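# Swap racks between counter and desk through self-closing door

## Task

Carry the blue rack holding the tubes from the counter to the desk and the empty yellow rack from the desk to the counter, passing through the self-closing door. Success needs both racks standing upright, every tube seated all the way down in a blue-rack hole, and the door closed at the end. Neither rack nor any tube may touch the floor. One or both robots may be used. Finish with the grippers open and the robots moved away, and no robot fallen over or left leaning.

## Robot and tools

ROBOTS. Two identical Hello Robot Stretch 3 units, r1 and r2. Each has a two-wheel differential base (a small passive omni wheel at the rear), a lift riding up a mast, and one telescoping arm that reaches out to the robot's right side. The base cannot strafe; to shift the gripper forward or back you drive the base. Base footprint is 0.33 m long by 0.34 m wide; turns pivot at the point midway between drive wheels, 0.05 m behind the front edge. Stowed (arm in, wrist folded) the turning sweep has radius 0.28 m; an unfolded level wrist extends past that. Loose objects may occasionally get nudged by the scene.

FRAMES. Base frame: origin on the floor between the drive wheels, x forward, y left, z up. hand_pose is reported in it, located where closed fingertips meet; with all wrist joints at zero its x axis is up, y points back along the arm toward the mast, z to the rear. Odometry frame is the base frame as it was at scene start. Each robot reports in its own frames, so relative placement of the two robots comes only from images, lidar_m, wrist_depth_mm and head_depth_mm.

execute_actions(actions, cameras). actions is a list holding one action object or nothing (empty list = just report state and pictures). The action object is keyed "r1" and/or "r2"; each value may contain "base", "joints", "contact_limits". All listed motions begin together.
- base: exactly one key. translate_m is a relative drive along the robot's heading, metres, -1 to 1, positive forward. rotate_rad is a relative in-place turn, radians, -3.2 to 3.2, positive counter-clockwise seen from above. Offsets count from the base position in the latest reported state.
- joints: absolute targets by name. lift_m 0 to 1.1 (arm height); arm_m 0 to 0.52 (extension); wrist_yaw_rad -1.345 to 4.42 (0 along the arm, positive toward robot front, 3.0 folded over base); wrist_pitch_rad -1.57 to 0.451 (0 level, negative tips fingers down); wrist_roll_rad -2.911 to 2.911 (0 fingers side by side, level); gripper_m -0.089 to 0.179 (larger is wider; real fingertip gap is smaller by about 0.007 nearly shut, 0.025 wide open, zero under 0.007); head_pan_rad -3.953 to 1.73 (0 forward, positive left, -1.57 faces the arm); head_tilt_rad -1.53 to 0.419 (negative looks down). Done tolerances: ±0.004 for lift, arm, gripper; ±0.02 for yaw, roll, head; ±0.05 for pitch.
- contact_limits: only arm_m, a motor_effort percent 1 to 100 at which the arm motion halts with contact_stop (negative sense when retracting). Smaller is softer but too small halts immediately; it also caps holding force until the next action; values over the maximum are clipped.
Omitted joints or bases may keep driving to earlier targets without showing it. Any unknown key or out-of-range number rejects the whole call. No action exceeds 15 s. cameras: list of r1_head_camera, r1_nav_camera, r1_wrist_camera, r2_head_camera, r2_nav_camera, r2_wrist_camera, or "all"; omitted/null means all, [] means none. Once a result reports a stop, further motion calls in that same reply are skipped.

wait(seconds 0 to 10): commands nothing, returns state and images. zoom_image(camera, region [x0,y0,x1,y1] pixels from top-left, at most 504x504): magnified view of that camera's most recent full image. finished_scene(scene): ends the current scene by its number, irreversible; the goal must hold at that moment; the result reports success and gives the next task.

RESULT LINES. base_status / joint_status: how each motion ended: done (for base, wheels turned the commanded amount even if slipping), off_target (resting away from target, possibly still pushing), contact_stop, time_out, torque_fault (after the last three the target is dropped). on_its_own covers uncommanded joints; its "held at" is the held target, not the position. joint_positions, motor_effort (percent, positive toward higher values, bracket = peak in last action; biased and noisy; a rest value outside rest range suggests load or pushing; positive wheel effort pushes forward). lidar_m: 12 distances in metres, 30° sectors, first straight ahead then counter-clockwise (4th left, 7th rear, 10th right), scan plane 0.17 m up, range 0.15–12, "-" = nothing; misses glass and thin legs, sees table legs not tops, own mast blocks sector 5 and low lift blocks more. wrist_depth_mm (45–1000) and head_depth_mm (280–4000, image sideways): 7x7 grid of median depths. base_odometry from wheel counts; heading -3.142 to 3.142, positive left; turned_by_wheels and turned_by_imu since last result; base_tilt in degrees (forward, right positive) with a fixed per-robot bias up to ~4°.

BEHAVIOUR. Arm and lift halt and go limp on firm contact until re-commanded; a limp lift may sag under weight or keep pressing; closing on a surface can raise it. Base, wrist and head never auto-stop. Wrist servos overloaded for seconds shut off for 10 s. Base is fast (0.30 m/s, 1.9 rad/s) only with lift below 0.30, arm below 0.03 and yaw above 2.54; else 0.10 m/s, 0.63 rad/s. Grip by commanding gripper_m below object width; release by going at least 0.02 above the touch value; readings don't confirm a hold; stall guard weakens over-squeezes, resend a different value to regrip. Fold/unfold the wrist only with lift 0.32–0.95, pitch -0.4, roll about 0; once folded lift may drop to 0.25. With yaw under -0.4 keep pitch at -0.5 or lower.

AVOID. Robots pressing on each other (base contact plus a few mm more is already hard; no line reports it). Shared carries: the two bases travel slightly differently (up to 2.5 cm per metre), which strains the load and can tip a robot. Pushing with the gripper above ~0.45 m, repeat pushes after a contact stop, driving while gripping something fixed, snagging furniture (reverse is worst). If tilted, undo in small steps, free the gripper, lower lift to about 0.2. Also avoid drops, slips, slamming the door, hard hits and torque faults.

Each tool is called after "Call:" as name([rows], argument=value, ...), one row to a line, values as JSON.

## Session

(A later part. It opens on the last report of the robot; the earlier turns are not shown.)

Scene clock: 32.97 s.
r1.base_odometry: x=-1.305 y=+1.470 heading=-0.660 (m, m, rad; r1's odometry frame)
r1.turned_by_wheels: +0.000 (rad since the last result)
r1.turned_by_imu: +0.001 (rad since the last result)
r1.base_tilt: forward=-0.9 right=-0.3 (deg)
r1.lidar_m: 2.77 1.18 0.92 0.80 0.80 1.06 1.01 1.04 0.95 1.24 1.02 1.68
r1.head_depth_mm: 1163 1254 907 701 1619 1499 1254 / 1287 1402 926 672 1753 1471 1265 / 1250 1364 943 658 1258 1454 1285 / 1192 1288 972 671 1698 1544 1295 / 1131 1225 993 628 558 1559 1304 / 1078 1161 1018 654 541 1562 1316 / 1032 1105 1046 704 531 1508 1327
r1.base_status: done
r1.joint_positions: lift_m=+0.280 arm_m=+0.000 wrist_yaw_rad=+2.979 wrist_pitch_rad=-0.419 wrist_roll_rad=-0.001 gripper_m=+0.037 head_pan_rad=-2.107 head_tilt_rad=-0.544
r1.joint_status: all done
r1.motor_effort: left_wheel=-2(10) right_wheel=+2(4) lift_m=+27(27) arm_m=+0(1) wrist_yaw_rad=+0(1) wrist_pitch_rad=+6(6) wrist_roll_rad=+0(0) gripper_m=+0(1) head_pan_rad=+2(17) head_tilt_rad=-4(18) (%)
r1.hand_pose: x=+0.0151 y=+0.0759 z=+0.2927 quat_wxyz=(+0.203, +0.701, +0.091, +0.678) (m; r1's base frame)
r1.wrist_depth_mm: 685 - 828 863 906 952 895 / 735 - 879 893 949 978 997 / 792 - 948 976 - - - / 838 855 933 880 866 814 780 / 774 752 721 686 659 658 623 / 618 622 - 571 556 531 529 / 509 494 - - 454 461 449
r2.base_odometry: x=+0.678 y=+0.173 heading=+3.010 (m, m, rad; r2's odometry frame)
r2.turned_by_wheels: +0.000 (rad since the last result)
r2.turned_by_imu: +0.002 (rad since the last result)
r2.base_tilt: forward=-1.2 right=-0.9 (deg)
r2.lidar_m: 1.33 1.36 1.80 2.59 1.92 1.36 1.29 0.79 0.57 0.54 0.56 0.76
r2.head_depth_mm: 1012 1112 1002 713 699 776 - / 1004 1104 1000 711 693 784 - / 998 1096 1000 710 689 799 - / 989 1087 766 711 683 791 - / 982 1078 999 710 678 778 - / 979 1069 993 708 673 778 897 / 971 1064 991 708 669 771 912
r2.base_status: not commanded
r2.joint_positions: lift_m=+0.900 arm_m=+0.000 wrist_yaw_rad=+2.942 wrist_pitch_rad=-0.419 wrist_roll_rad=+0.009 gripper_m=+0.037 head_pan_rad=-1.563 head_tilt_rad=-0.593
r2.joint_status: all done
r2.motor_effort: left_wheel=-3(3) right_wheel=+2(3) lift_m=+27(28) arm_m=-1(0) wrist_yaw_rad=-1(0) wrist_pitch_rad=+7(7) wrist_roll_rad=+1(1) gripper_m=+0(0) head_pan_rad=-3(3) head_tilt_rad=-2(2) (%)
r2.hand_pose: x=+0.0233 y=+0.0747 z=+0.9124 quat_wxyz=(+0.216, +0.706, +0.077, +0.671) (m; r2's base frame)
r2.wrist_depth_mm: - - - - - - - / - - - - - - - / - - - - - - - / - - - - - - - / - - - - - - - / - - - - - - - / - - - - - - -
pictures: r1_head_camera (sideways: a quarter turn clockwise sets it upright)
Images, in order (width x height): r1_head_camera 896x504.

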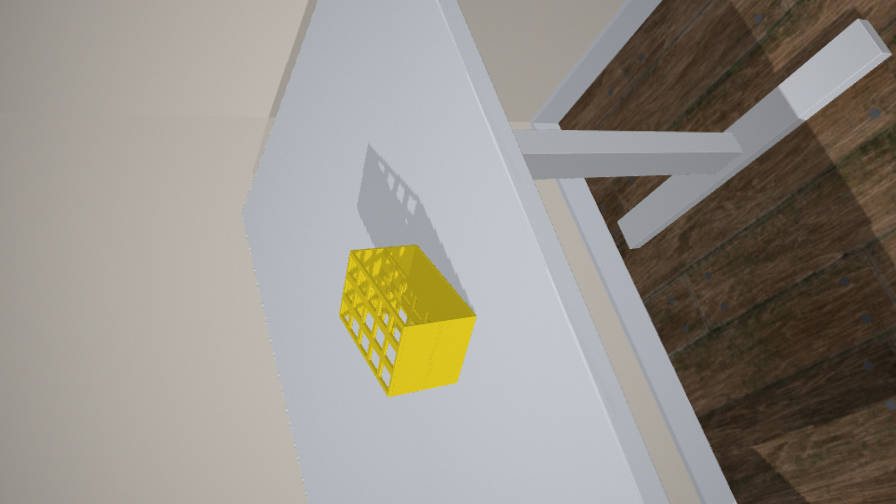

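Call:
execute_actions([
  {"r1":{"base":{"translate_m":-0.575},"joints":{"lift_m":0.93,"head_pan_rad":-1.65,"head_tilt_rad":-0.55}},"r2":{"base":{"translate_m":-0.15},"joints":{"lift_m":0.94,"wrist_yaw_rad":0.0,"gripper_m":0.179}}},
], cameras=[])

Call:
execute_actions([
  {"r1":{"base":{"rotate_rad":0.557},"joints":{"wrist_yaw_rad":0.0,"gripper_m":0.179}},"r2":{"base":{"rotate_rad":0.19},"joints":{"lift_m":0.96,"arm_m":0.15}}},
], cameras=["r1_head_camera","r1_wrist_camera","r2_head_camera","r2_wrist_camera"])

Scene clock: 44.13 s.
r1.base_odometry: x=-1.759 y=+1.823 heading=-0.660 (m, m, rad; r1's odometry frame)
r1.turned_by_wheels: +0.000 (rad since the last result)
r1.turned_by_imu: +0.001 (rad since the last result)
r1.base_tilt: forward=-0.9 right=-0.3 (deg)
r1.lidar_m: 3.35 1.26 0.81 0.77 0.64 0.45 0.43 0.44 0.58 0.79 1.30 1.47
r1.head_depth_mm: 1049 1133 1217 1290 1372 - - / 1066 1167 1285 1384 1562 1559 - / 1061 1158 1022 658 560 1571 - / 1055 1148 967 669 569 1502 - / 1049 1145 994 681 556 1606 - / 1048 1140 1021 694 563 1577 1332 / 1035 1127 1045 705 571 1596 1329
r1.base_status: done
r1.joint_positions: lift_m=+0.930 arm_m=+0.000 wrist_yaw_rad=+2.979 wrist_pitch_rad=-0.419 wrist_roll_rad=-0.001 gripper_m=+0.037 head_pan_rad=-1.657 head_tilt_rad=-0.544
r1.joint_status: all done
r1.motor_effort: left_wheel=-2(9) right_wheel=+2(5) lift_m=+38(35) arm_m=-1(1) wrist_yaw_rad=+0(0) wrist_pitch_rad=+6(6) wrist_roll_rad=+0(0) gripper_m=+0(0) head_pan_rad=+3(21) head_tilt_rad=-4(4) (%)
r1.hand_pose: x=+0.0151 y=+0.0760 z=+0.9423 quat_wxyz=(+0.203, +0.701, +0.091, +0.678) (m; r1's base frame)
r1.wrist_depth_mm: 663 - 712 773 771 940 973 / 690 - 787 824 863 - - / 704 - 819 873 922 - - / 665 814 905 940 - - - / 638 878 968 - - - - / 617 901 - - - - - / 590 909 - - - - -
r2.base_odometry: x=+0.827 y=+0.153 heading=+3.009 (m, m, rad; r2's odometry frame)
r2.turned_by_wheels: +0.000 (rad since the last result)
r2.turned_by_imu: +0.001 (rad since the last result)
r2.base_tilt: forward=-1.2 right=-0.9 (deg)
r2.lidar_m: 1.48 1.51 2.00 2.59 1.70 1.20 1.14 0.80 0.57 0.55 0.56 0.76
r2.head_depth_mm: 1017 1118 1002 712 690 - - / 1011 1112 1002 713 687 - - / 1002 1102 997 711 637 - - / 999 1096 1000 710 633 - - / 989 1083 942 709 684 789 936 / 984 1078 763 710 665 800 929 / 978 1072 991 710 673 778 921
r2.base_status: done
r2.joint_positions: lift_m=+0.940 arm_m=+0.000 wrist_yaw_rad=+0.002 wrist_pitch_rad=-0.418 wrist_roll_rad=+0.009 gripper_m=+0.179 head_pan_rad=-1.563 head_tilt_rad=-0.593
r2.joint_status: all done
r2.motor_effort: left_wheel=-3(9) right_wheel=+3(3) lift_m=+26(27) arm_m=-1(1) wrist_yaw_rad=-2(2) wrist_pitch_rad=+7(7) wrist_roll_rad=+0(0) gripper_m=+0(88) head_pan_rad=-4(3) head_tilt_rad=-2(2) (%)
r2.hand_pose: x=-0.0211 y=-0.3695 z=+0.9525 quat_wxyz=(+0.689, +0.147, -0.694, -0.147) (m; r2's base frame)
r2.wrist_depth_mm: 737 754 482 812 820 861 846 / 450 465 473 507 554 598 684 / 329 336 352 366 381 394 412 / 380 375 370 339 339 338 342 / 423 422 416 416 411 400 410 / - 497 486 478 472 476 462 / 577 576 565 564 553 555 571
pictures: none
No camera images: the call's "cameras" was empty. Leave "cameras" out to get every camera's image.

Scene clock: 46.63 s.
r1.base_odometry: x=-1.759 y=+1.823 heading=-0.103 (m, m, rad; r1's odometry frame)
r1.turned_by_wheels: +0.557 (rad since the last result)
r1.turned_by_imu: +0.565 (rad since the last result)
r1.base_tilt: forward=-0.9 right=-0.4 (deg)
r1.lidar_m: 1.22 0.80 0.77 0.62 0.45 0.43 0.44 0.61 0.79 1.31 1.47 3.15
r1.head_depth_mm: 1045 1137 906 638 536 - - / 1093 1192 925 647 1075 - - / 1142 1250 938 659 1706 - - / 1202 1311 971 669 1803 1543 1266 / 1262 1369 992 685 1898 1515 1302 / 1328 1457 1018 731 1945 1577 1317 / 1407 1547 1046 812 1824 1592 1331
r1.base_status: done
r1.joint_positions: lift_m=+0.930 arm_m=+0.000 wrist_yaw_rad=+0.002 wrist_pitch_rad=-0.419 wrist_roll_rad=-0.001 gripper_m=+0.179 head_pan_rad=-1.657 head_tilt_rad=-0.544
r1.joint_status: all done
r1.motor_effort: left_wheel=-2(5) right_wheel=+2(6) lift_m=+38(38) arm_m=-1(0) wrist_yaw_rad=-2(2) wrist_pitch_rad=+6(6) wrist_roll_rad=+0(0) gripper_m=+1(100) head_pan_rad=+2(1) head_tilt_rad=-3(4) (%)
r1.hand_pose: x=-0.0211 y=-0.3697 z=+0.9423 quat_wxyz=(+0.692, +0.148, -0.691, -0.147) (m; r1's base frame)
r1.wrist_depth_mm: - - - - 934 831 735 / 835 734 633 475 501 482 441 / - 465 369 348 322 306 290 / - - - - 261 232 218 / - - - - - - 205 / - - - - - - - / - - - - - - -
r2.base_odometry: x=+0.827 y=+0.153 heading=-3.084 (m, m, rad; r2's odometry frame)
r2.turned_by_wheels: +0.190 (rad since the last result)
r2.turned_by_imu: +0.191 (rad since the last result)
r2.base_tilt: forward=-1.2 right=-0.8 (deg)
r2.lidar_m: 1.48 1.61 2.47 2.58 1.42 1.15 1.14 0.68 0.55 0.55 0.60 0.94
r2.head_depth_mm: 969 1064 1090 - 679 753 885 / 983 1072 1134 - - 771 906 / 990 1086 1059 - - 792 932 / 1001 1098 800 - 715 806 957 / 1012 1109 995 740 710 825 985 / 1022 1125 992 709 724 843 1010 / 1037 1137 990 708 739 863 1042
r2.base_status: done
r2.joint_positions: lift_m=+0.960 arm_m=+0.150 wrist_yaw_rad=+0.001 wrist_pitch_rad=-0.418 wrist_roll_rad=+0.009 gripper_m=+0.179 head_pan_rad=-1.563 head_tilt_rad=-0.593
r2.joint_status: all done
r2.motor_effort: left_wheel=-3(8) right_wheel=+2(6) lift_m=+27(27) arm_m=+3(4) wrist_yaw_rad=-1(2) wrist_pitch_rad=+7(7) wrist_roll_rad=+0(0) gripper_m=+0(0) head_pan_rad=-4(3) head_tilt_rad=-1(1) (%)
r2.hand_pose: x=-0.0214 y=-0.5189 z=+0.9725 quat_wxyz=(+0.689, +0.147, -0.694, -0.148) (m; r2's base frame)
r2.wrist_depth_mm: 805 765 744 368 679 661 633 / 502 523 544 354 617 643 657 / 368 382 395 378 410 440 466 / 287 298 304 313 322 332 342 / 254 245 250 256 263 276 275 / - 304 232 220 220 219 232 / 427 370 322 288 224 204 198
pictures: r1_head_camera (sideways: a quarter turn clockwise sets it upright), r1_wrist_camera, r2_head_camera (sideways: a quarter turn clockwise sets it upright), r2_wrist_camera
Images, in order (width x height): r1_head_camera 896x504, r1_wrist_camera 644x364, r2_head_camera 896x504, r2_wrist_camera 644x364.

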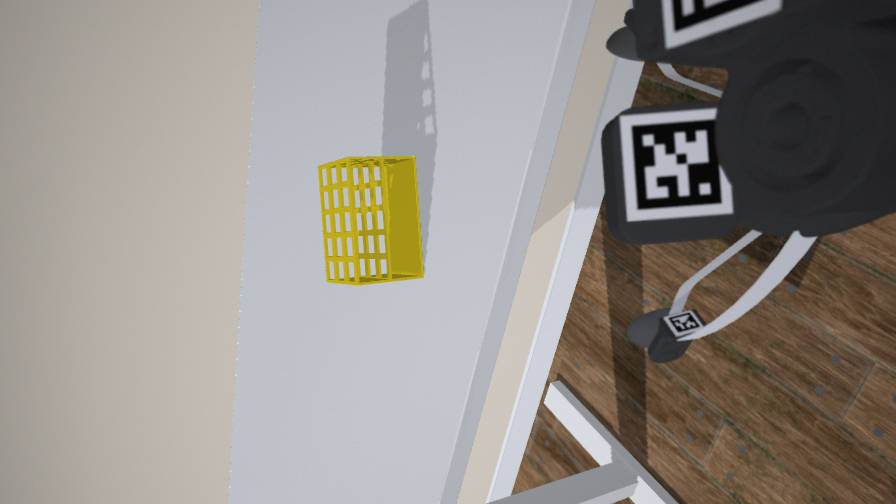

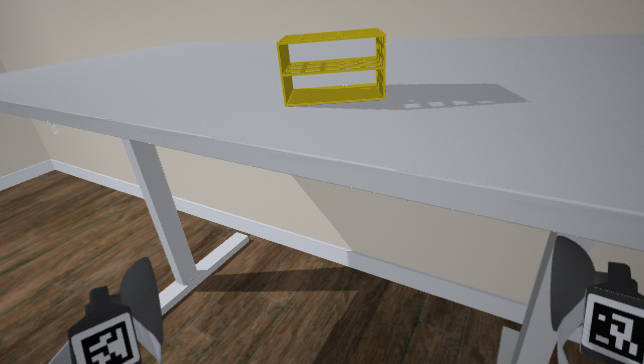

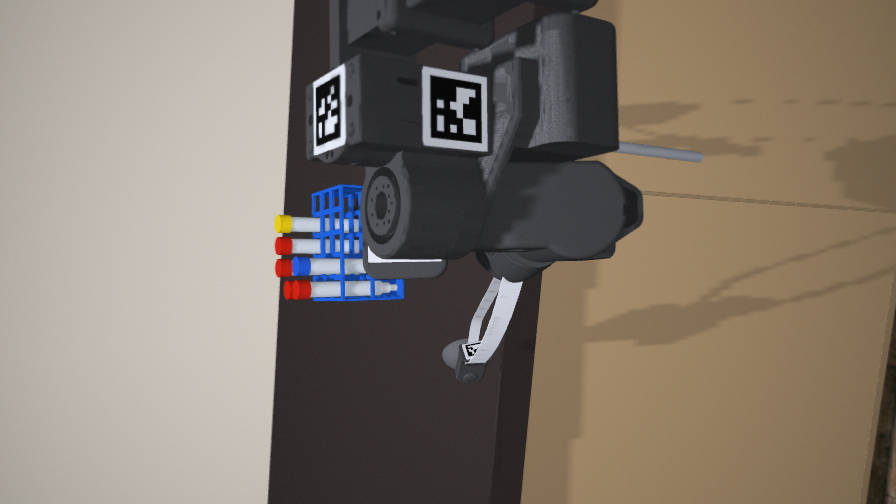

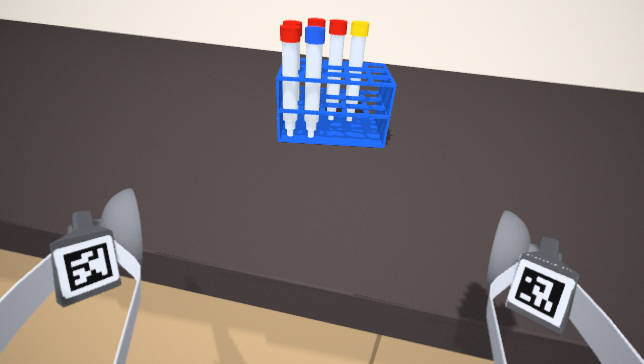

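Call:
execute_actions([
  {"r1":{"joints":{"lift_m":0.99}},"r2":{"joints":{"lift_m":0.94,"arm_m":0.27}}},
], cameras=["r2_wrist_camera"])

Call:
execute_actions([
  {"r1":{"joints":{"arm_m":0.24}}},
], cameras=["r1_wrist_camera","r1_head_camera"])

Scene clock: 50.03 s.
r1.base_odometry: x=-1.759 y=+1.823 heading=-0.103 (m, m, rad; r1's odometry frame)
r1.turned_by_wheels: +0.000 (rad since the last result)
r1.turned_by_imu: +0.000 (rad since the last result)
r1.base_tilt: forward=-1.0 right=-0.4 (deg)
r1.lidar_m: 1.21 0.80 0.77 0.62 0.45 0.43 0.45 0.61 0.79 1.31 1.47 3.15
r1.head_depth_mm: 1045 1137 907 668 - - - / 1091 1189 925 662 - - - / 1149 1248 935 687 - - - / 1202 1313 968 673 1817 1507 1293 / 1265 1371 993 686 1923 1539 1309 / 1331 1459 1019 731 1954 1573 1314 / 1412 1550 1042 813 1835 1593 1319
r1.base_status: not commanded
r1.joint_positions: lift_m=+0.990 arm_m=+0.000 wrist_yaw_rad=+0.001 wrist_pitch_rad=-0.418 wrist_roll_rad=-0.001 gripper_m=+0.179 head_pan_rad=-1.657 head_tilt_rad=-0.544
r1.joint_status: all done
r1.motor_effort: left_wheel=-2(2) right_wheel=+3(3) lift_m=+38(38) arm_m=+0(0) wrist_yaw_rad=-1(2) wrist_pitch_rad=+6(6) wrist_roll_rad=+0(0) gripper_m=+1(0) head_pan_rad=+2(2) head_tilt_rad=-4(4) (%)
r1.hand_pose: x=-0.0212 y=-0.3698 z=+1.0024 quat_wxyz=(+0.692, +0.148, -0.691, -0.147) (m; r1's base frame)
r1.wrist_depth_mm: - - - - 979 850 763 / - - 963 817 775 710 649 / 709 594 557 487 482 461 438 / - - 418 374 361 344 330 / - - - 343 293 275 268 / - - - - - 258 - / - - - - - - -
r2.base_odometry: x=+0.827 y=+0.153 heading=-3.084 (m, m, rad; r2's odometry frame)
r2.turned_by_wheels: +0.000 (rad since the last result)
r2.turned_by_imu: +0.001 (rad since the last result)
r2.base_tilt: forward=-1.1 right=-0.9 (deg)
r2.lidar_m: 1.48 1.61 2.48 2.59 1.41 1.15 1.14 0.67 0.55 0.55 0.60 0.94
r2.head_depth_mm: 971 1064 1118 - 671 756 887 / 981 1077 - 646 668 770 908 / 989 1089 - - 677 791 932 / 1000 1099 796 682 695 804 960 / 1014 1110 996 682 710 823 984 / 1021 1127 995 709 724 843 1012 / 1039 1139 994 708 738 865 1041
r2.base_status: not commanded
r2.joint_positions: lift_m=+0.940 arm_m=+0.270 wrist_yaw_rad=+0.001 wrist_pitch_rad=-0.418 wrist_roll_rad=+0.009 gripper_m=+0.179 head_pan_rad=-1.563 head_tilt_rad=-0.593
r2.joint_status: all done
r2.motor_effort: left_wheel=-3(3) right_wheel=+2(2) lift_m=+22(23) arm_m=+3(3) wrist_yaw_rad=-1(1) wrist_pitch_rad=+7(7) wrist_roll_rad=+0(0) gripper_m=+1(0) head_pan_rad=-4(4) head_tilt_rad=-3(2) (%)
r2.hand_pose: x=-0.0214 y=-0.6389 z=+0.9527 quat_wxyz=(+0.689, +0.147, -0.694, -0.148) (m; r2's base frame)
r2.wrist_depth_mm: 689 660 613 255 564 556 527 / 444 465 455 252 505 584 562 / 326 336 328 246 327 390 408 / 259 265 264 274 276 294 307 / 218 219 219 226 230 244 246 / - 180 186 192 195 194 206 / 158 160 162 165 167 169 172
pictures: r2_wrist_camera
Images, in order (width x height): r2_wrist_camera 644x364.

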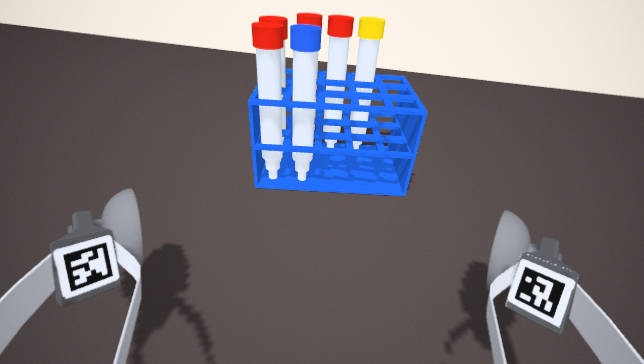

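Scene clock: 53.03 s.
r1.base_odometry: x=-1.759 y=+1.823 heading=-0.103 (m, m, rad; r1's odometry frame)
r1.turned_by_wheels: +0.000 (rad since the last result)
r1.turned_by_imu: +0.000 (rad since the last result)
r1.base_tilt: forward=-1.0 right=-0.4 (deg)
r1.lidar_m: 1.22 0.80 0.77 0.62 0.45 0.43 0.45 0.60 0.79 1.31 1.47 3.14
r1.head_depth_mm: 1045 1122 - 611 546 1491 1260 / 1091 1171 - 597 1611 1511 1269 / 1144 1245 - 586 1718 1534 1286 / 1198 1306 898 640 1796 1555 1296 / 1263 1379 991 679 1879 1563 1307 / 1333 1456 1018 730 1948 1581 1323 / 1403 1545 1050 812 1837 1588 1328
r1.base_status: not commanded
r1.joint_positions: lift_m=+0.990 arm_m=+0.240 wrist_yaw_rad=+0.000 wrist_pitch_rad=-0.418 wrist_roll_rad=-0.001 gripper_m=+0.179 head_pan_rad=-1.657 head_tilt_rad=-0.544
r1.joint_status: all done
r1.motor_effort: left_wheel=-2(2) right_wheel=+2(3) lift_m=+38(37) arm_m=+6(5) wrist_yaw_rad=-1(2) wrist_pitch_rad=+6(6) wrist_roll_rad=+0(0) gripper_m=+1(0) head_pan_rad=+2(2) head_tilt_rad=-4(4) (%)
r1.hand_pose: x=-0.0214 y=-0.6089 z=+1.0024 quat_wxyz=(+0.692, +0.147, -0.691, -0.147) (m; r1's base frame)
r1.wrist_depth_mm: - - - 864 777 676 610 / - - 969 857 779 680 615 / 644 591 556 513 486 464 436 / 437 411 374 272 248 341 328 / 327 310 292 262 266 272 267 / 259 261 246 239 233 225 - / 225 209 207 202 199 193 -
r2.base_odometry: x=+0.827 y=+0.153 heading=-3.084 (m, m, rad; r2's odometry frame)
r2.turned_by_wheels: +0.000 (rad since the last result)
r2.turned_by_imu: +0.001 (rad since the last result)
r2.base_tilt: forward=-1.1 right=-0.9 (deg)
r2.lidar_m: 1.48 1.61 2.47 2.59 1.41 1.15 1.14 0.67 0.55 0.55 0.60 0.94
r2.head_depth_mm: 974 1062 1120 - 671 753 885 / 980 1077 - 646 669 770 908 / 991 1087 - - 677 792 934 / 1003 1097 798 682 695 805 959 / 1013 1111 996 683 709 827 982 / 1024 1127 992 708 724 843 1009 / 1035 1138 991 708 740 865 1040
r2.base_status: not commanded
r2.joint_positions: lift_m=+0.940 arm_m=+0.270 wrist_yaw_rad=+0.001 wrist_pitch_rad=-0.418 wrist_roll_rad=+0.009 gripper_m=+0.179 head_pan_rad=-1.563 head_tilt_rad=-0.593
r2.joint_status: not commanded
r2.motor_effort: left_wheel=-3(3) right_wheel=+2(2) lift_m=+22(22) arm_m=+3(3) wrist_yaw_rad=-1(1) wrist_pitch_rad=+7(7) wrist_roll_rad=+1(1) gripper_m=+0(0) head_pan_rad=-3(4) head_tilt_rad=-2(1) (%)
r2.hand_pose: x=-0.0214 y=-0.6389 z=+0.9527 quat_wxyz=(+0.689, +0.147, -0.694, -0.148) (m; r2's base frame)
r2.wrist_depth_mm: 667 653 626 256 581 554 527 / 447 462 455 251 500 572 571 / 323 340 328 248 323 387 411 / 256 265 260 270 278 297 305 / 219 219 222 226 231 244 244 / - 179 187 190 194 194 204 / 158 160 161 164 168 169 173
pictures: r1_head_camera (sideways: a quarter turn clockwise sets it upright), r1_wrist_camera
Images, in order (width x height): r1_head_camera 896x504, r1_wrist_camera 644x364.

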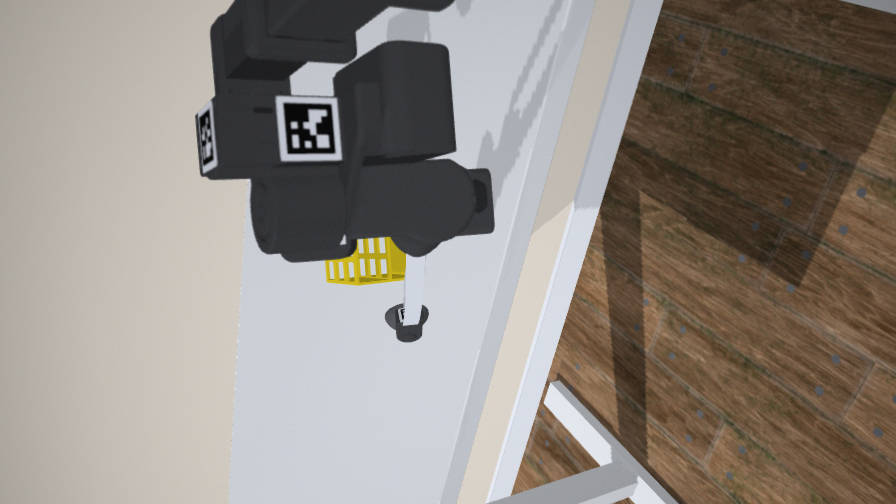

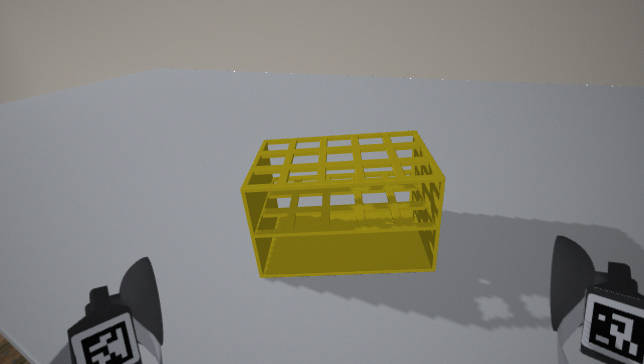

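Call:
execute_actions([
  {"r1":{"joints":{"lift_m":0.968,"arm_m":0.35}},"r2":{"base":{"translate_m":-0.008},"joints":{"lift_m":0.935,"arm_m":0.395}}},
], cameras=["r1_wrist_camera","r2_wrist_camera","r1_head_camera","r2_head_camera"])

Scene clock: 56.70 s.
r1.base_odometry: x=-1.759 y=+1.823 heading=-0.103 (m, m, rad; r1's odometry frame)
r1.turned_by_wheels: +0.000 (rad since the last result)
r1.turned_by_imu: +0.000 (rad since the last result)
r1.base_tilt: forward=-1.0 right=-0.3 (deg)
r1.lidar_m: 1.22 0.80 0.77 0.62 0.45 0.43 0.45 0.61 0.79 1.31 1.46 3.14
r1.head_depth_mm: 1044 1127 - 609 544 1495 1260 / 1092 1172 - 648 1609 1512 1272 / 1145 1229 - 632 1726 1526 1287 / 1200 1316 978 645 1789 1541 1297 / 1267 1372 997 682 1881 1562 1305 / 1331 1447 1017 730 1944 1576 1312 / 1405 1552 1047 813 1829 1591 1326
r1.base_status: not commanded
r1.joint_positions: lift_m=+0.968 arm_m=+0.350 wrist_yaw_rad=+0.000 wrist_pitch_rad=-0.418 wrist_roll_rad=-0.001 gripper_m=+0.179 head_pan_rad=-1.657 head_tilt_rad=-0.544
r1.joint_status: all done
r1.motor_effort: left_wheel=-2(2) right_wheel=+2(3) lift_m=+27(32) arm_m=+5(5) wrist_yaw_rad=-1(1) wrist_pitch_rad=+6(6) wrist_roll_rad=+0(0) gripper_m=+1(0) head_pan_rad=+3(2) head_tilt_rad=-3(3) (%)
r1.hand_pose: x=-0.0214 y=-0.7189 z=+0.9808 quat_wxyz=(+0.692, +0.147, -0.691, -0.147) (m; r1's base frame)
r1.wrist_depth_mm: - - 909 775 668 594 537 / - 947 816 734 681 616 549 / 553 525 481 455 428 405 382 / 378 361 327 314 169 294 286 / 287 274 142 178 133 141 233 / 228 171 129 144 140 107 - / 192 118 144 168 141 125 -
r2.base_odometry: x=+0.835 y=+0.154 heading=-3.084 (m, m, rad; r2's odometry frame)
r2.turned_by_wheels: +0.000 (rad since the last result)
r2.turned_by_imu: +0.001 (rad since the last result)
r2.base_tilt: forward=-1.1 right=-0.9 (deg)
r2.lidar_m: 1.48 1.62 2.50 2.59 1.40 1.14 1.13 0.67 0.55 0.54 0.60 0.94
r2.head_depth_mm: 969 1061 1065 - 666 758 883 / 980 1068 - 711 667 769 907 / 989 1073 - 711 679 786 930 / 1000 1099 - 683 692 802 956 / 1011 1108 994 710 708 822 983 / 1022 1120 995 709 721 842 1007 / 1033 1136 992 707 736 863 1037
r2.base_status: done
r2.joint_positions: lift_m=+0.935 arm_m=+0.395 wrist_yaw_rad=+0.001 wrist_pitch_rad=-0.418 wrist_roll_rad=+0.009 gripper_m=+0.179 head_pan_rad=-1.563 head_tilt_rad=-0.593
r2.joint_status: all done
r2.motor_effort: left_wheel=-3(9) right_wheel=+2(5) lift_m=+22(22) arm_m=+3(4) wrist_yaw_rad=-1(1) wrist_pitch_rad=+7(7) wrist_roll_rad=+0(0) gripper_m=+0(0) head_pan_rad=-4(4) head_tilt_rad=-2(2) (%)
r2.hand_pose: x=-0.0214 y=-0.7640 z=+0.9477 quat_wxyz=(+0.689, +0.147, -0.694, -0.148) (m; r2's base frame)
r2.wrist_depth_mm: 561 538 508 478 459 444 432 / 433 386 103 152 481 480 461 / 318 303 107 163 341 380 394 / 247 251 119 152 158 286 295 / 212 134 134 158 159 230 234 / - 170 158 171 167 186 198 / 152 154 157 159 161 164 166
pictures: r1_head_camera (sideways: a quarter turn clockwise sets it upright), r1_wrist_camera, r2_head_camera (sideways: a quarter turn clockwise sets it upright), r2_wrist_camera
Images, in order (width x height): r1_head_camera 896x504, r1_wrist_camera 644x364, r2_head_camera 896x504, r2_wrist_camera 644x364.

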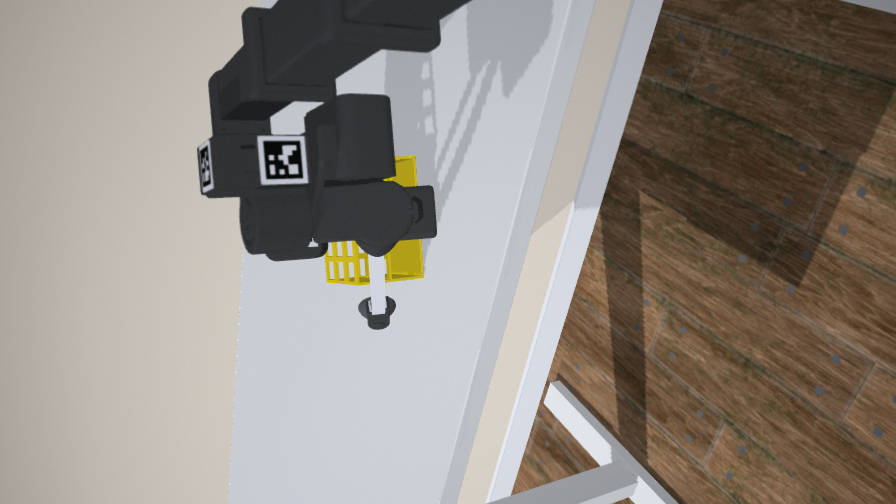

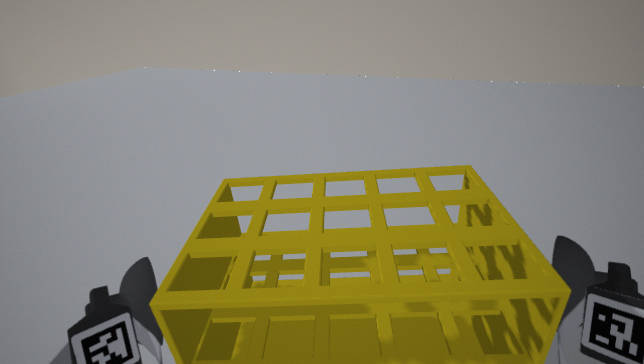

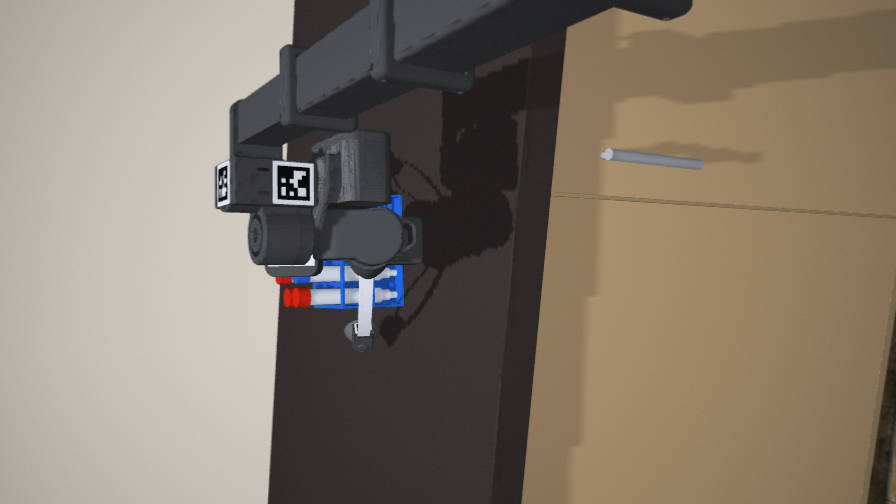

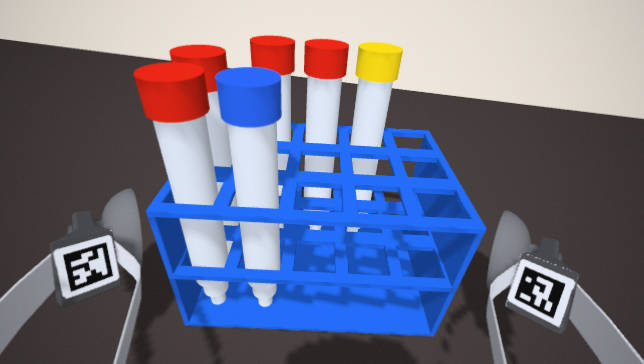

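Call:
execute_actions([
  {"r1":{"joints":{"arm_m":0.358}},"r2":{"joints":{"arm_m":0.413}}},
], cameras=[])

Call:
execute_actions([
  {"r1":{"joints":{"gripper_m":0.08}},"r2":{"joints":{"gripper_m":0.08}}},
], cameras=["r1_wrist_camera","r2_wrist_camera"])

Scene clock: 58.43 s.
r1.base_odometry: x=-1.759 y=+1.823 heading=-0.103 (m, m, rad; r1's odometry frame)
r1.turned_by_wheels: +0.000 (rad since the last result)
r1.turned_by_imu: +0.000 (rad since the last result)
r1.base_tilt: forward=-1.0 right=-0.3 (deg)
r1.lidar_m: 1.21 0.80 0.77 0.62 0.45 0.43 0.45 0.61 0.79 1.30 1.47 3.14
r1.head_depth_mm: 1045 1129 - 609 545 1500 1255 / 1091 1169 865 647 1612 1518 1273 / 1142 1227 - 643 1714 1528 1284 / 1201 1309 977 645 1796 1554 1295 / 1261 1372 1001 685 1891 1566 1305 / 1330 1452 1020 731 1964 1574 1319 / 1409 1552 1046 811 1827 1584 1329
r1.base_status: not commanded
r1.joint_positions: lift_m=+0.968 arm_m=+0.358 wrist_yaw_rad=+0.000 wrist_pitch_rad=-0.418 wrist_roll_rad=-0.001 gripper_m=+0.179 head_pan_rad=-1.657 head_tilt_rad=-0.544
r1.joint_status: all done
r1.motor_effort: left_wheel=-2(2) right_wheel=+2(2) lift_m=+26(27) arm_m=+6(4) wrist_yaw_rad=+0(1) wrist_pitch_rad=+6(6) wrist_roll_rad=+0(0) gripper_m=+1(0) head_pan_rad=+2(2) head_tilt_rad=-4(3) (%)
r1.hand_pose: x=-0.0214 y=-0.7269 z=+0.9808 quat_wxyz=(+0.692, +0.147, -0.691, -0.147) (m; r1's base frame)
r1.wrist_depth_mm: - - 936 767 676 595 528 / - 945 845 741 679 609 538 / 569 520 480 457 428 403 378 / 380 361 327 310 169 295 288 / 286 275 143 147 130 137 234 / 230 172 114 155 140 107 - / 191 118 144 167 139 124 -
r2.base_odometry: x=+0.835 y=+0.154 heading=-3.084 (m, m, rad; r2's odometry frame)
r2.turned_by_wheels: +0.000 (rad since the last result)
r2.turned_by_imu: +0.000 (rad since the last result)
r2.base_tilt: forward=-1.2 right=-0.9 (deg)
r2.lidar_m: 1.49 1.62 2.49 2.59 1.40 1.14 1.13 0.67 0.55 0.54 0.60 0.94
r2.head_depth_mm: 968 1059 1063 - 667 758 881 / 980 1062 - 697 667 771 907 / 990 1064 - 711 677 785 928 / 1003 1095 - 682 694 804 958 / 1011 1111 994 711 707 823 982 / 1023 1124 992 708 720 842 1008 / 1033 1140 991 708 735 862 1036
r2.base_status: not commanded
r2.joint_positions: lift_m=+0.935 arm_m=+0.413 wrist_yaw_rad=+0.001 wrist_pitch_rad=-0.418 wrist_roll_rad=+0.009 gripper_m=+0.179 head_pan_rad=-1.563 head_tilt_rad=-0.593
r2.joint_status: all done
r2.motor_effort: left_wheel=-3(3) right_wheel=+1(2) lift_m=+22(22) arm_m=+3(3) wrist_yaw_rad=-1(1) wrist_pitch_rad=+7(7) wrist_roll_rad=+0(0) gripper_m=+0(0) head_pan_rad=-4(3) head_tilt_rad=-2(1) (%)
r2.hand_pose: x=-0.0214 y=-0.7819 z=+0.9477 quat_wxyz=(+0.689, +0.147, -0.694, -0.148) (m; r2's base frame)
r2.wrist_depth_mm: 546 525 496 468 453 433 406 / 428 104 111 137 454 459 447 / 312 91 90 156 344 381 396 / 248 233 104 149 150 284 296 / 209 111 110 149 127 179 236 / - 141 128 147 149 126 198 / 152 150 150 156 150 164 167
pictures: none
No camera images: the call's "cameras" was empty. Leave "cameras" out to get every camera's image.

Scene clock: 59.90 s.
r1.base_odometry: x=-1.759 y=+1.823 heading=-0.103 (m, m, rad; r1's odometry frame)
r1.turned_by_wheels: +0.000 (rad since the last result)
r1.turned_by_imu: +0.000 (rad since the last result)
r1.base_tilt: forward=-1.0 right=-0.3 (deg)
r1.lidar_m: 1.21 0.80 0.77 0.62 0.45 0.43 0.45 0.60 0.79 1.31 1.47 3.14
r1.head_depth_mm: 1046 1131 - 609 545 1493 1254 / 1091 1170 863 647 1604 1508 1274 / 1140 1225 - 644 1729 1525 1280 / 1198 1309 811 645 1794 1545 1298 / 1259 1371 1003 686 1885 1563 1303 / 1329 1454 1019 730 1945 1578 1320 / 1407 1552 1045 811 1826 1591 1325
r1.base_status: not commanded
r1.joint_positions: lift_m=+0.968 arm_m=+0.358 wrist_yaw_rad=+0.000 wrist_pitch_rad=-0.416 wrist_roll_rad=-0.001 gripper_m=+0.082 head_pan_rad=-1.657 head_tilt_rad=-0.544
r1.joint_status: all done
r1.motor_effort: left_wheel=-2(2) right_wheel=+2(2) lift_m=+26(26) arm_m=+6(6) wrist_yaw_rad=-1(0) wrist_pitch_rad=+5(6) wrist_roll_rad=+0(0) gripper_m=-32(100) head_pan_rad=+2(3) head_tilt_rad=-4(3) (%)
r1.hand_pose: x=-0.0214 y=-0.7272 z=+0.9814 quat_wxyz=(+0.692, +0.146, -0.691, -0.146) (m; r1's base frame)
r1.wrist_depth_mm: - - 879 768 677 596 535 / - 951 821 769 677 606 533 / 559 526 489 452 433 402 387 / 380 366 313 186 183 298 293 / 287 275 144 175 135 141 232 / 230 224 148 161 152 142 194 / 190 - 156 164 160 158 -
r2.base_odometry: x=+0.835 y=+0.154 heading=-3.084 (m, m, rad; r2's odometry frame)
r2.turned_by_wheels: +0.000 (rad since the last result)
r2.turned_by_imu: +0.000 (rad since the last result)
r2.base_tilt: forward=-1.2 right=-0.8 (deg)
r2.lidar_m: 1.49 1.62 2.49 2.59 1.40 1.14 1.13 0.67 0.55 0.55 0.60 0.94
r2.head_depth_mm: 969 1058 1063 - 666 757 884 / 981 1062 - 698 667 770 907 / 990 1065 - 711 677 785 931 / 1002 1093 - 682 693 804 954 / 1010 1110 994 708 707 821 982 / 1020 1120 995 709 720 842 1009 / 1036 1137 994 708 736 865 1037
r2.base_status: not commanded
r2.joint_positions: lift_m=+0.935 arm_m=+0.413 wrist_yaw_rad=+0.001 wrist_pitch_rad=-0.417 wrist_roll_rad=+0.009 gripper_m=+0.081 head_pan_rad=-1.563 head_tilt_rad=-0.593
r2.joint_status: all done
r2.motor_effort: left_wheel=-3(3) right_wheel=+2(2) lift_m=+22(22) arm_m=+3(3) wrist_yaw_rad=-1(1) wrist_pitch_rad=+7(7) wrist_roll_rad=+0(1) gripper_m=-25(100) head_pan_rad=-4(4) head_tilt_rad=-2(1) (%)
r2.hand_pose: x=-0.0214 y=-0.7820 z=+0.9479 quat_wxyz=(+0.689, +0.146, -0.695, -0.147) (m; r2's base frame)
r2.wrist_depth_mm: 550 522 490 462 454 431 415 / 432 414 102 152 469 470 446 / 316 309 109 165 325 378 392 / 249 253 120 145 160 287 298 / 204 138 136 161 158 227 236 / 179 171 156 174 161 - 197 / 150 153 157 159 161 165 170
pictures: r1_wrist_camera, r2_wrist_camera
Images, in order (width x height): r1_wrist_camera 644x364, r2_wrist_camera 644x364.

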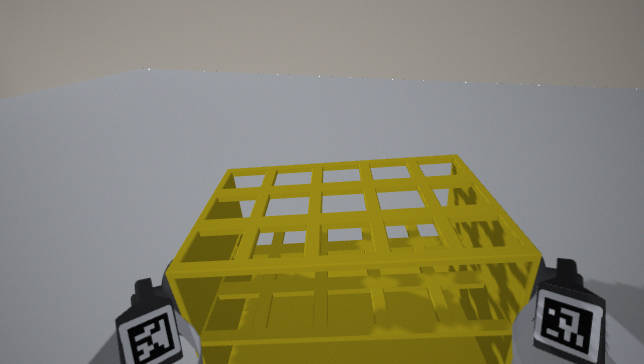

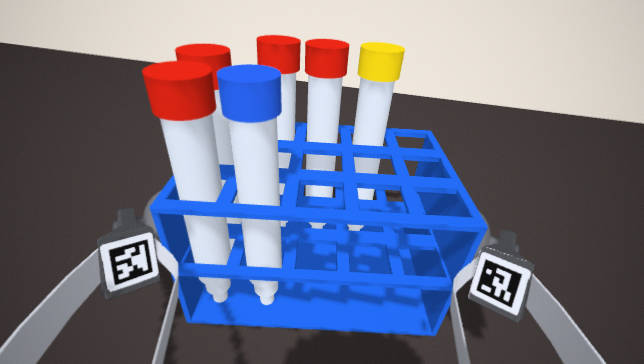

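Call:
execute_actions([
  {"r1":{"joints":{"lift_m":0.99}},"r2":{"joints":{"lift_m":0.957}}},
], cameras=["r1_wrist_camera","r2_wrist_camera","r2_head_camera"])

Scene clock: 61.33 s.
r1.base_odometry: x=-1.759 y=+1.823 heading=-0.103 (m, m, rad; r1's odometry frame)
r1.turned_by_wheels: +0.000 (rad since the last result)
r1.turned_by_imu: +0.000 (rad since the last result)
r1.base_tilt: forward=-0.9 right=-0.3 (deg)
r1.lidar_m: 1.21 0.80 0.77 0.61 0.45 0.43 0.45 0.61 0.79 1.31 1.46 3.15
r1.head_depth_mm: 1047 1116 - 636 545 1489 1263 / 1091 1159 827 647 1610 1510 1273 / 1147 1221 - 656 1724 1529 1286 / 1200 1304 918 666 1800 1540 1294 / 1263 1374 1000 685 1891 1563 1303 / 1329 1458 1018 731 1949 1585 1318 / 1404 1545 1045 810 1824 1592 1326
r1.base_status: not commanded
r1.joint_positions: lift_m=+0.990 arm_m=+0.358 wrist_yaw_rad=+0.000 wrist_pitch_rad=-0.422 wrist_roll_rad=-0.001 gripper_m=+0.089 head_pan_rad=-1.657 head_tilt_rad=-0.544
r1.joint_status: all done
r1.on_its_own: gripper_m is held at +0.087, not at your +0.080, by its stall guard, which is still easing
r1.motor_effort: left_wheel=-2(2) right_wheel=+3(1) lift_m=+39(39) arm_m=+5(5) wrist_yaw_rad=+0(1) wrist_pitch_rad=+7(7) wrist_roll_rad=+0(0) gripper_m=-27(29) head_pan_rad=+2(2) head_tilt_rad=-3(4) (%)
r1.hand_pose: x=-0.0214 y=-0.7265 z=+1.0016 quat_wxyz=(+0.692, +0.148, -0.691, -0.148) (m; r1's base frame)
r1.wrist_depth_mm: - - 894 779 656 591 532 / - - 943 781 702 621 553 / 647 574 549 513 479 461 431 / 429 409 390 368 339 338 322 / 321 310 148 143 145 154 259 / 259 255 158 205 167 143 218 / 216 - 154 167 163 148 -
r2.base_odometry: x=+0.835 y=+0.154 heading=-3.084 (m, m, rad; r2's odometry frame)
r2.turned_by_wheels: +0.000 (rad since the last result)
r2.turned_by_imu: +0.000 (rad since the last result)
r2.base_tilt: forward=-1.2 right=-0.9 (deg)
r2.lidar_m: 1.49 1.62 2.49 2.59 1.41 1.14 1.13 0.67 0.55 0.54 0.60 0.94
r2.head_depth_mm: 972 1059 - 658 655 752 883 / 980 1055 895 711 667 767 907 / 988 1056 852 711 676 786 930 / 1000 1091 808 709 694 802 953 / 1011 1107 996 709 707 823 982 / 1024 1126 993 709 721 840 1006 / 1036 1135 992 708 736 863 1037
r2.base_status: not commanded
r2.joint_positions: lift_m=+0.957 arm_m=+0.413 wrist_yaw_rad=+0.001 wrist_pitch_rad=-0.423 wrist_roll_rad=+0.009 gripper_m=+0.088 head_pan_rad=-1.563 head_tilt_rad=-0.593
r2.joint_status: all done
r2.on_its_own: gripper_m is held at +0.087, not at your +0.080, by its stall guard, which is still easing
r2.motor_effort: left_wheel=-3(2) right_wheel=+2(2) lift_m=+27(29) arm_m=+3(3) wrist_yaw_rad=-1(1) wrist_pitch_rad=+9(9) wrist_roll_rad=+1(1) gripper_m=-22(24) head_pan_rad=-3(3) head_tilt_rad=-2(2) (%)
r2.hand_pose: x=-0.0214 y=-0.7813 z=+0.9684 quat_wxyz=(+0.688, +0.148, -0.694, -0.149) (m; r2's base frame)
r2.wrist_depth_mm: 548 533 493 475 450 430 411 / 479 491 120 492 485 468 450 / 352 371 127 182 401 419 456 / 281 284 130 148 173 323 333 / 232 138 139 189 176 258 265 / 201 193 146 174 162 - 223 / 168 173 155 158 159 185 190
pictures: r1_wrist_camera, r2_head_camera (sideways: a quarter turn clockwise sets it upright), r2_wrist_camera
Images, in order (width x height): r1_wrist_camera 644x364, r2_head_camera 896x504, r2_wrist_camera 644x364.

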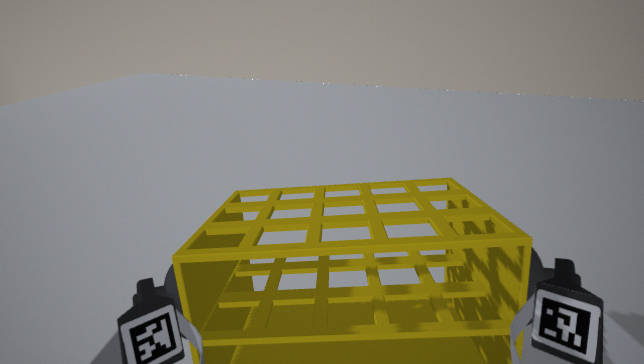

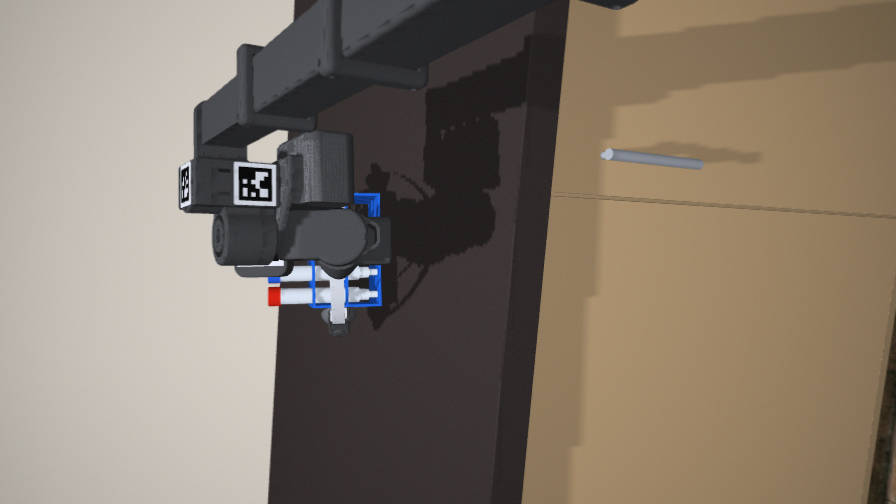

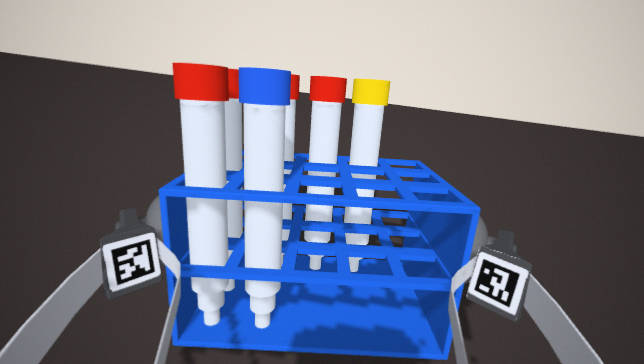

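Call:
execute_actions([
  {"r1":{"joints":{"lift_m":0.968}},"r2":{"joints":{"lift_m":0.935}}},
], cameras=[])

Call:
execute_actions([
  {"r1":{"joints":{"gripper_m":0.179}},"r2":{"joints":{"arm_m":0.27}}},
], cameras=["r1_wrist_camera","r2_wrist_camera"])

Scene clock: 69.63 s.
r1.base_odometry: x=-1.759 y=+1.823 heading=-0.103 (m, m, rad; r1's odometry frame)
r1.turned_by_wheels: +0.000 (rad since the last result)
r1.turned_by_imu: +0.001 (rad since the last result)
r1.base_tilt: forward=-0.9 right=-0.3 (deg)
r1.lidar_m: 1.21 0.80 0.77 0.62 0.45 0.43 0.45 0.61 0.79 1.31 1.47 3.13
r1.head_depth_mm: 1042 1130 - 608 545 1494 1264 / 1090 1168 864 647 1609 1513 1274 / 1142 1224 - 654 1717 1527 1282 / 1198 1317 912 654 1792 1545 1299 / 1261 1373 1002 684 1884 1560 1300 / 1328 1454 1016 730 1956 1573 1321 / 1405 1551 1047 811 1836 1591 1325
r1.base_status: not commanded
r1.joint_positions: lift_m=+0.968 arm_m=+0.358 wrist_yaw_rad=+0.000 wrist_pitch_rad=-0.409 wrist_roll_rad=-0.001 gripper_m=+0.098 head_pan_rad=-1.657 head_tilt_rad=-0.544
r1.joint_status: all done
r1.on_its_own: gripper_m is held at +0.097, not at your +0.080, by its stall guard, which is not easing now
r1.motor_effort: left_wheel=-2(2) right_wheel=+2(1) lift_m=+25(34) arm_m=+5(5) wrist_yaw_rad=+0(1) wrist_pitch_rad=+3(7) wrist_roll_rad=+0(0) gripper_m=-23(24) head_pan_rad=+2(2) head_tilt_rad=-3(4) (%)
r1.hand_pose: x=-0.0214 y=-0.7281 z=+0.9831 quat_wxyz=(+0.693, +0.144, -0.692, -0.144) (m; r1's base frame)
r1.wrist_depth_mm: - - 900 782 677 597 540 / - - 862 776 667 601 555 / 588 548 500 474 446 414 393 / 386 368 338 294 186 305 294 / 290 282 146 141 135 134 237 / 231 229 154 192 159 143 196 / 192 - 152 163 161 157 -
r2.base_odometry: x=+0.835 y=+0.154 heading=-3.084 (m, m, rad; r2's odometry frame)
r2.turned_by_wheels: +0.000 (rad since the last result)
r2.turned_by_imu: +0.001 (rad since the last result)
r2.base_tilt: forward=-1.1 right=-0.8 (deg)
r2.lidar_m: 1.49 1.62 2.49 2.59 1.41 1.14 1.13 0.67 0.55 0.54 0.60 0.94
r2.head_depth_mm: 971 1058 1062 - 666 758 882 / 980 1060 - 698 668 768 905 / 992 1070 - 712 678 785 934 / 999 1092 - 682 693 803 956 / 1010 1109 994 709 708 822 982 / 1020 1126 994 710 723 841 1008 / 1036 1138 993 707 737 862 1038
r2.base_status: not commanded
r2.joint_positions: lift_m=+0.935 arm_m=+0.413 wrist_yaw_rad=+0.001 wrist_pitch_rad=-0.411 wrist_roll_rad=+0.009 gripper_m=+0.091 head_pan_rad=-1.563 head_tilt_rad=-0.593
r2.joint_status: all done
r2.on_its_own: gripper_m is held at +0.090, not at your +0.080, by its stall guard, which is not easing now
r2.motor_effort: left_wheel=-2(3) right_wheel=+2(2) lift_m=+21(23) arm_m=+3(3) wrist_yaw_rad=-1(1) wrist_pitch_rad=+4(9) wrist_roll_rad=+0(0) gripper_m=-21(21) head_pan_rad=-4(4) head_tilt_rad=-2(3) (%)
r2.hand_pose: x=-0.0214 y=-0.7829 z=+0.9494 quat_wxyz=(+0.689, +0.144, -0.695, -0.145) (m; r2's base frame)
r2.wrist_depth_mm: 561 525 491 458 450 431 414 / 435 418 104 153 476 463 447 / 322 313 112 168 356 389 408 / 253 255 121 146 163 290 302 / 208 138 138 163 159 233 239 / 181 173 157 173 162 - 199 / 151 156 158 159 161 166 172
pictures: none
No camera images: the call's "cameras" was empty. Leave "cameras" out to get every camera's image.

Scene clock: 71.93 s.
r1.base_odometry: x=-1.759 y=+1.823 heading=-0.103 (m, m, rad; r1's odometry frame)
r1.turned_by_wheels: +0.000 (rad since the last result)
r1.turned_by_imu: +0.000 (rad since the last result)
r1.base_tilt: forward=-1.0 right=-0.3 (deg)
r1.lidar_m: 1.21 0.80 0.77 0.62 0.45 0.43 0.44 0.61 0.79 1.31 1.46 3.14
r1.head_depth_mm: 1044 1128 - 609 545 1491 1260 / 1089 1168 866 648 1613 1509 1270 / 1142 1233 - 645 1710 1529 1286 / 1201 1313 813 644 1783 1553 1300 / 1259 1372 1004 685 1885 1561 1303 / 1330 1457 1020 730 1961 1577 1325 / 1406 1543 1049 813 1828 1588 1326
r1.base_status: not commanded
r1.joint_positions: lift_m=+0.968 arm_m=+0.358 wrist_yaw_rad=+0.000 wrist_pitch_rad=-0.417 wrist_roll_rad=-0.001 gripper_m=+0.179 head_pan_rad=-1.657 head_tilt_rad=-0.544
r1.joint_status: all done
r1.motor_effort: left_wheel=-2(2) right_wheel=+2(2) lift_m=+26(26) arm_m=+5(6) wrist_yaw_rad=-1(1) wrist_pitch_rad=+6(6) wrist_roll_rad=+0(0) gripper_m=+0(98) head_pan_rad=+2(2) head_tilt_rad=-4(4) (%)
r1.hand_pose: x=-0.0214 y=-0.7271 z=+0.9811 quat_wxyz=(+0.692, +0.147, -0.691, -0.147) (m; r1's base frame)
r1.wrist_depth_mm: - - 868 798 669 586 545 / - 963 853 801 670 602 537 / 561 524 480 466 439 406 387 / 377 360 312 187 182 296 289 / 284 277 146 175 136 141 235 / 229 225 148 159 153 152 - / 192 184 153 164 163 160 -
r2.base_odometry: x=+0.835 y=+0.154 heading=-3.084 (m, m, rad; r2's odometry frame)
r2.turned_by_wheels: +0.000 (rad since the last result)
r2.turned_by_imu: +0.001 (rad since the last result)
r2.base_tilt: forward=-1.1 right=-0.9 (deg)
r2.lidar_m: 1.49 1.62 2.49 2.59 1.40 1.14 1.13 0.67 0.55 0.55 0.60 0.94
r2.head_depth_mm: 971 1060 1118 - 673 753 883 / 979 1073 1137 645 668 769 907 / 990 1083 - - 677 787 930 / 999 1098 1125 656 694 804 953 / 1012 1111 997 676 708 823 982 / 1025 1122 991 707 721 842 1008 / 1034 1138 993 706 736 862 1037
r2.base_status: not commanded
r2.joint_positions: lift_m=+0.935 arm_m=+0.270 wrist_yaw_rad=+0.001 wrist_pitch_rad=-0.411 wrist_roll_rad=+0.009 gripper_m=+0.091 head_pan_rad=-1.563 head_tilt_rad=-0.593
r2.joint_status: all done
r2.on_its_own: gripper_m is held at +0.090, not at your +0.080, by its stall guard, which is not easing now
r2.motor_effort: left_wheel=-3(3) right_wheel=+2(2) lift_m=+21(21) arm_m=-4(4) wrist_yaw_rad=-1(1) wrist_pitch_rad=+4(4) wrist_roll_rad=+0(0) gripper_m=-21(21) head_pan_rad=-3(3) head_tilt_rad=-3(3) (%)
r2.hand_pose: x=-0.0214 y=-0.6407 z=+0.9494 quat_wxyz=(+0.689, +0.144, -0.695, -0.145) (m; r2's base frame)
r2.wrist_depth_mm: 679 667 619 585 577 544 526 / 444 425 105 154 499 570 565 / 320 319 112 168 356 388 405 / 253 256 122 147 161 294 302 / 209 138 138 163 159 234 240 / 182 174 156 173 161 - 199 / 152 155 158 158 161 166 171
pictures: r1_wrist_camera, r2_wrist_camera
Images, in order (width x height): r1_wrist_camera 644x364, r2_wrist_camera 644x364.

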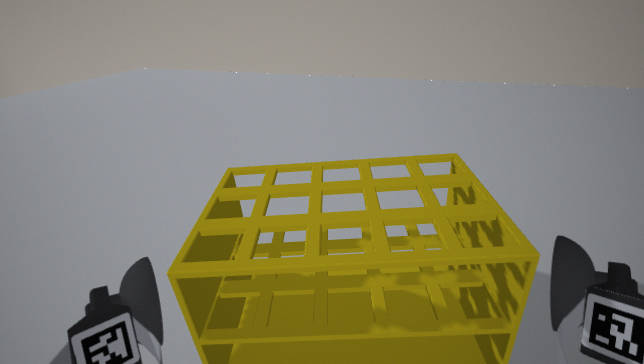

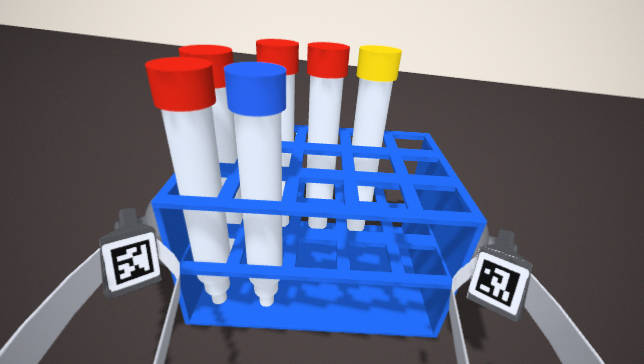

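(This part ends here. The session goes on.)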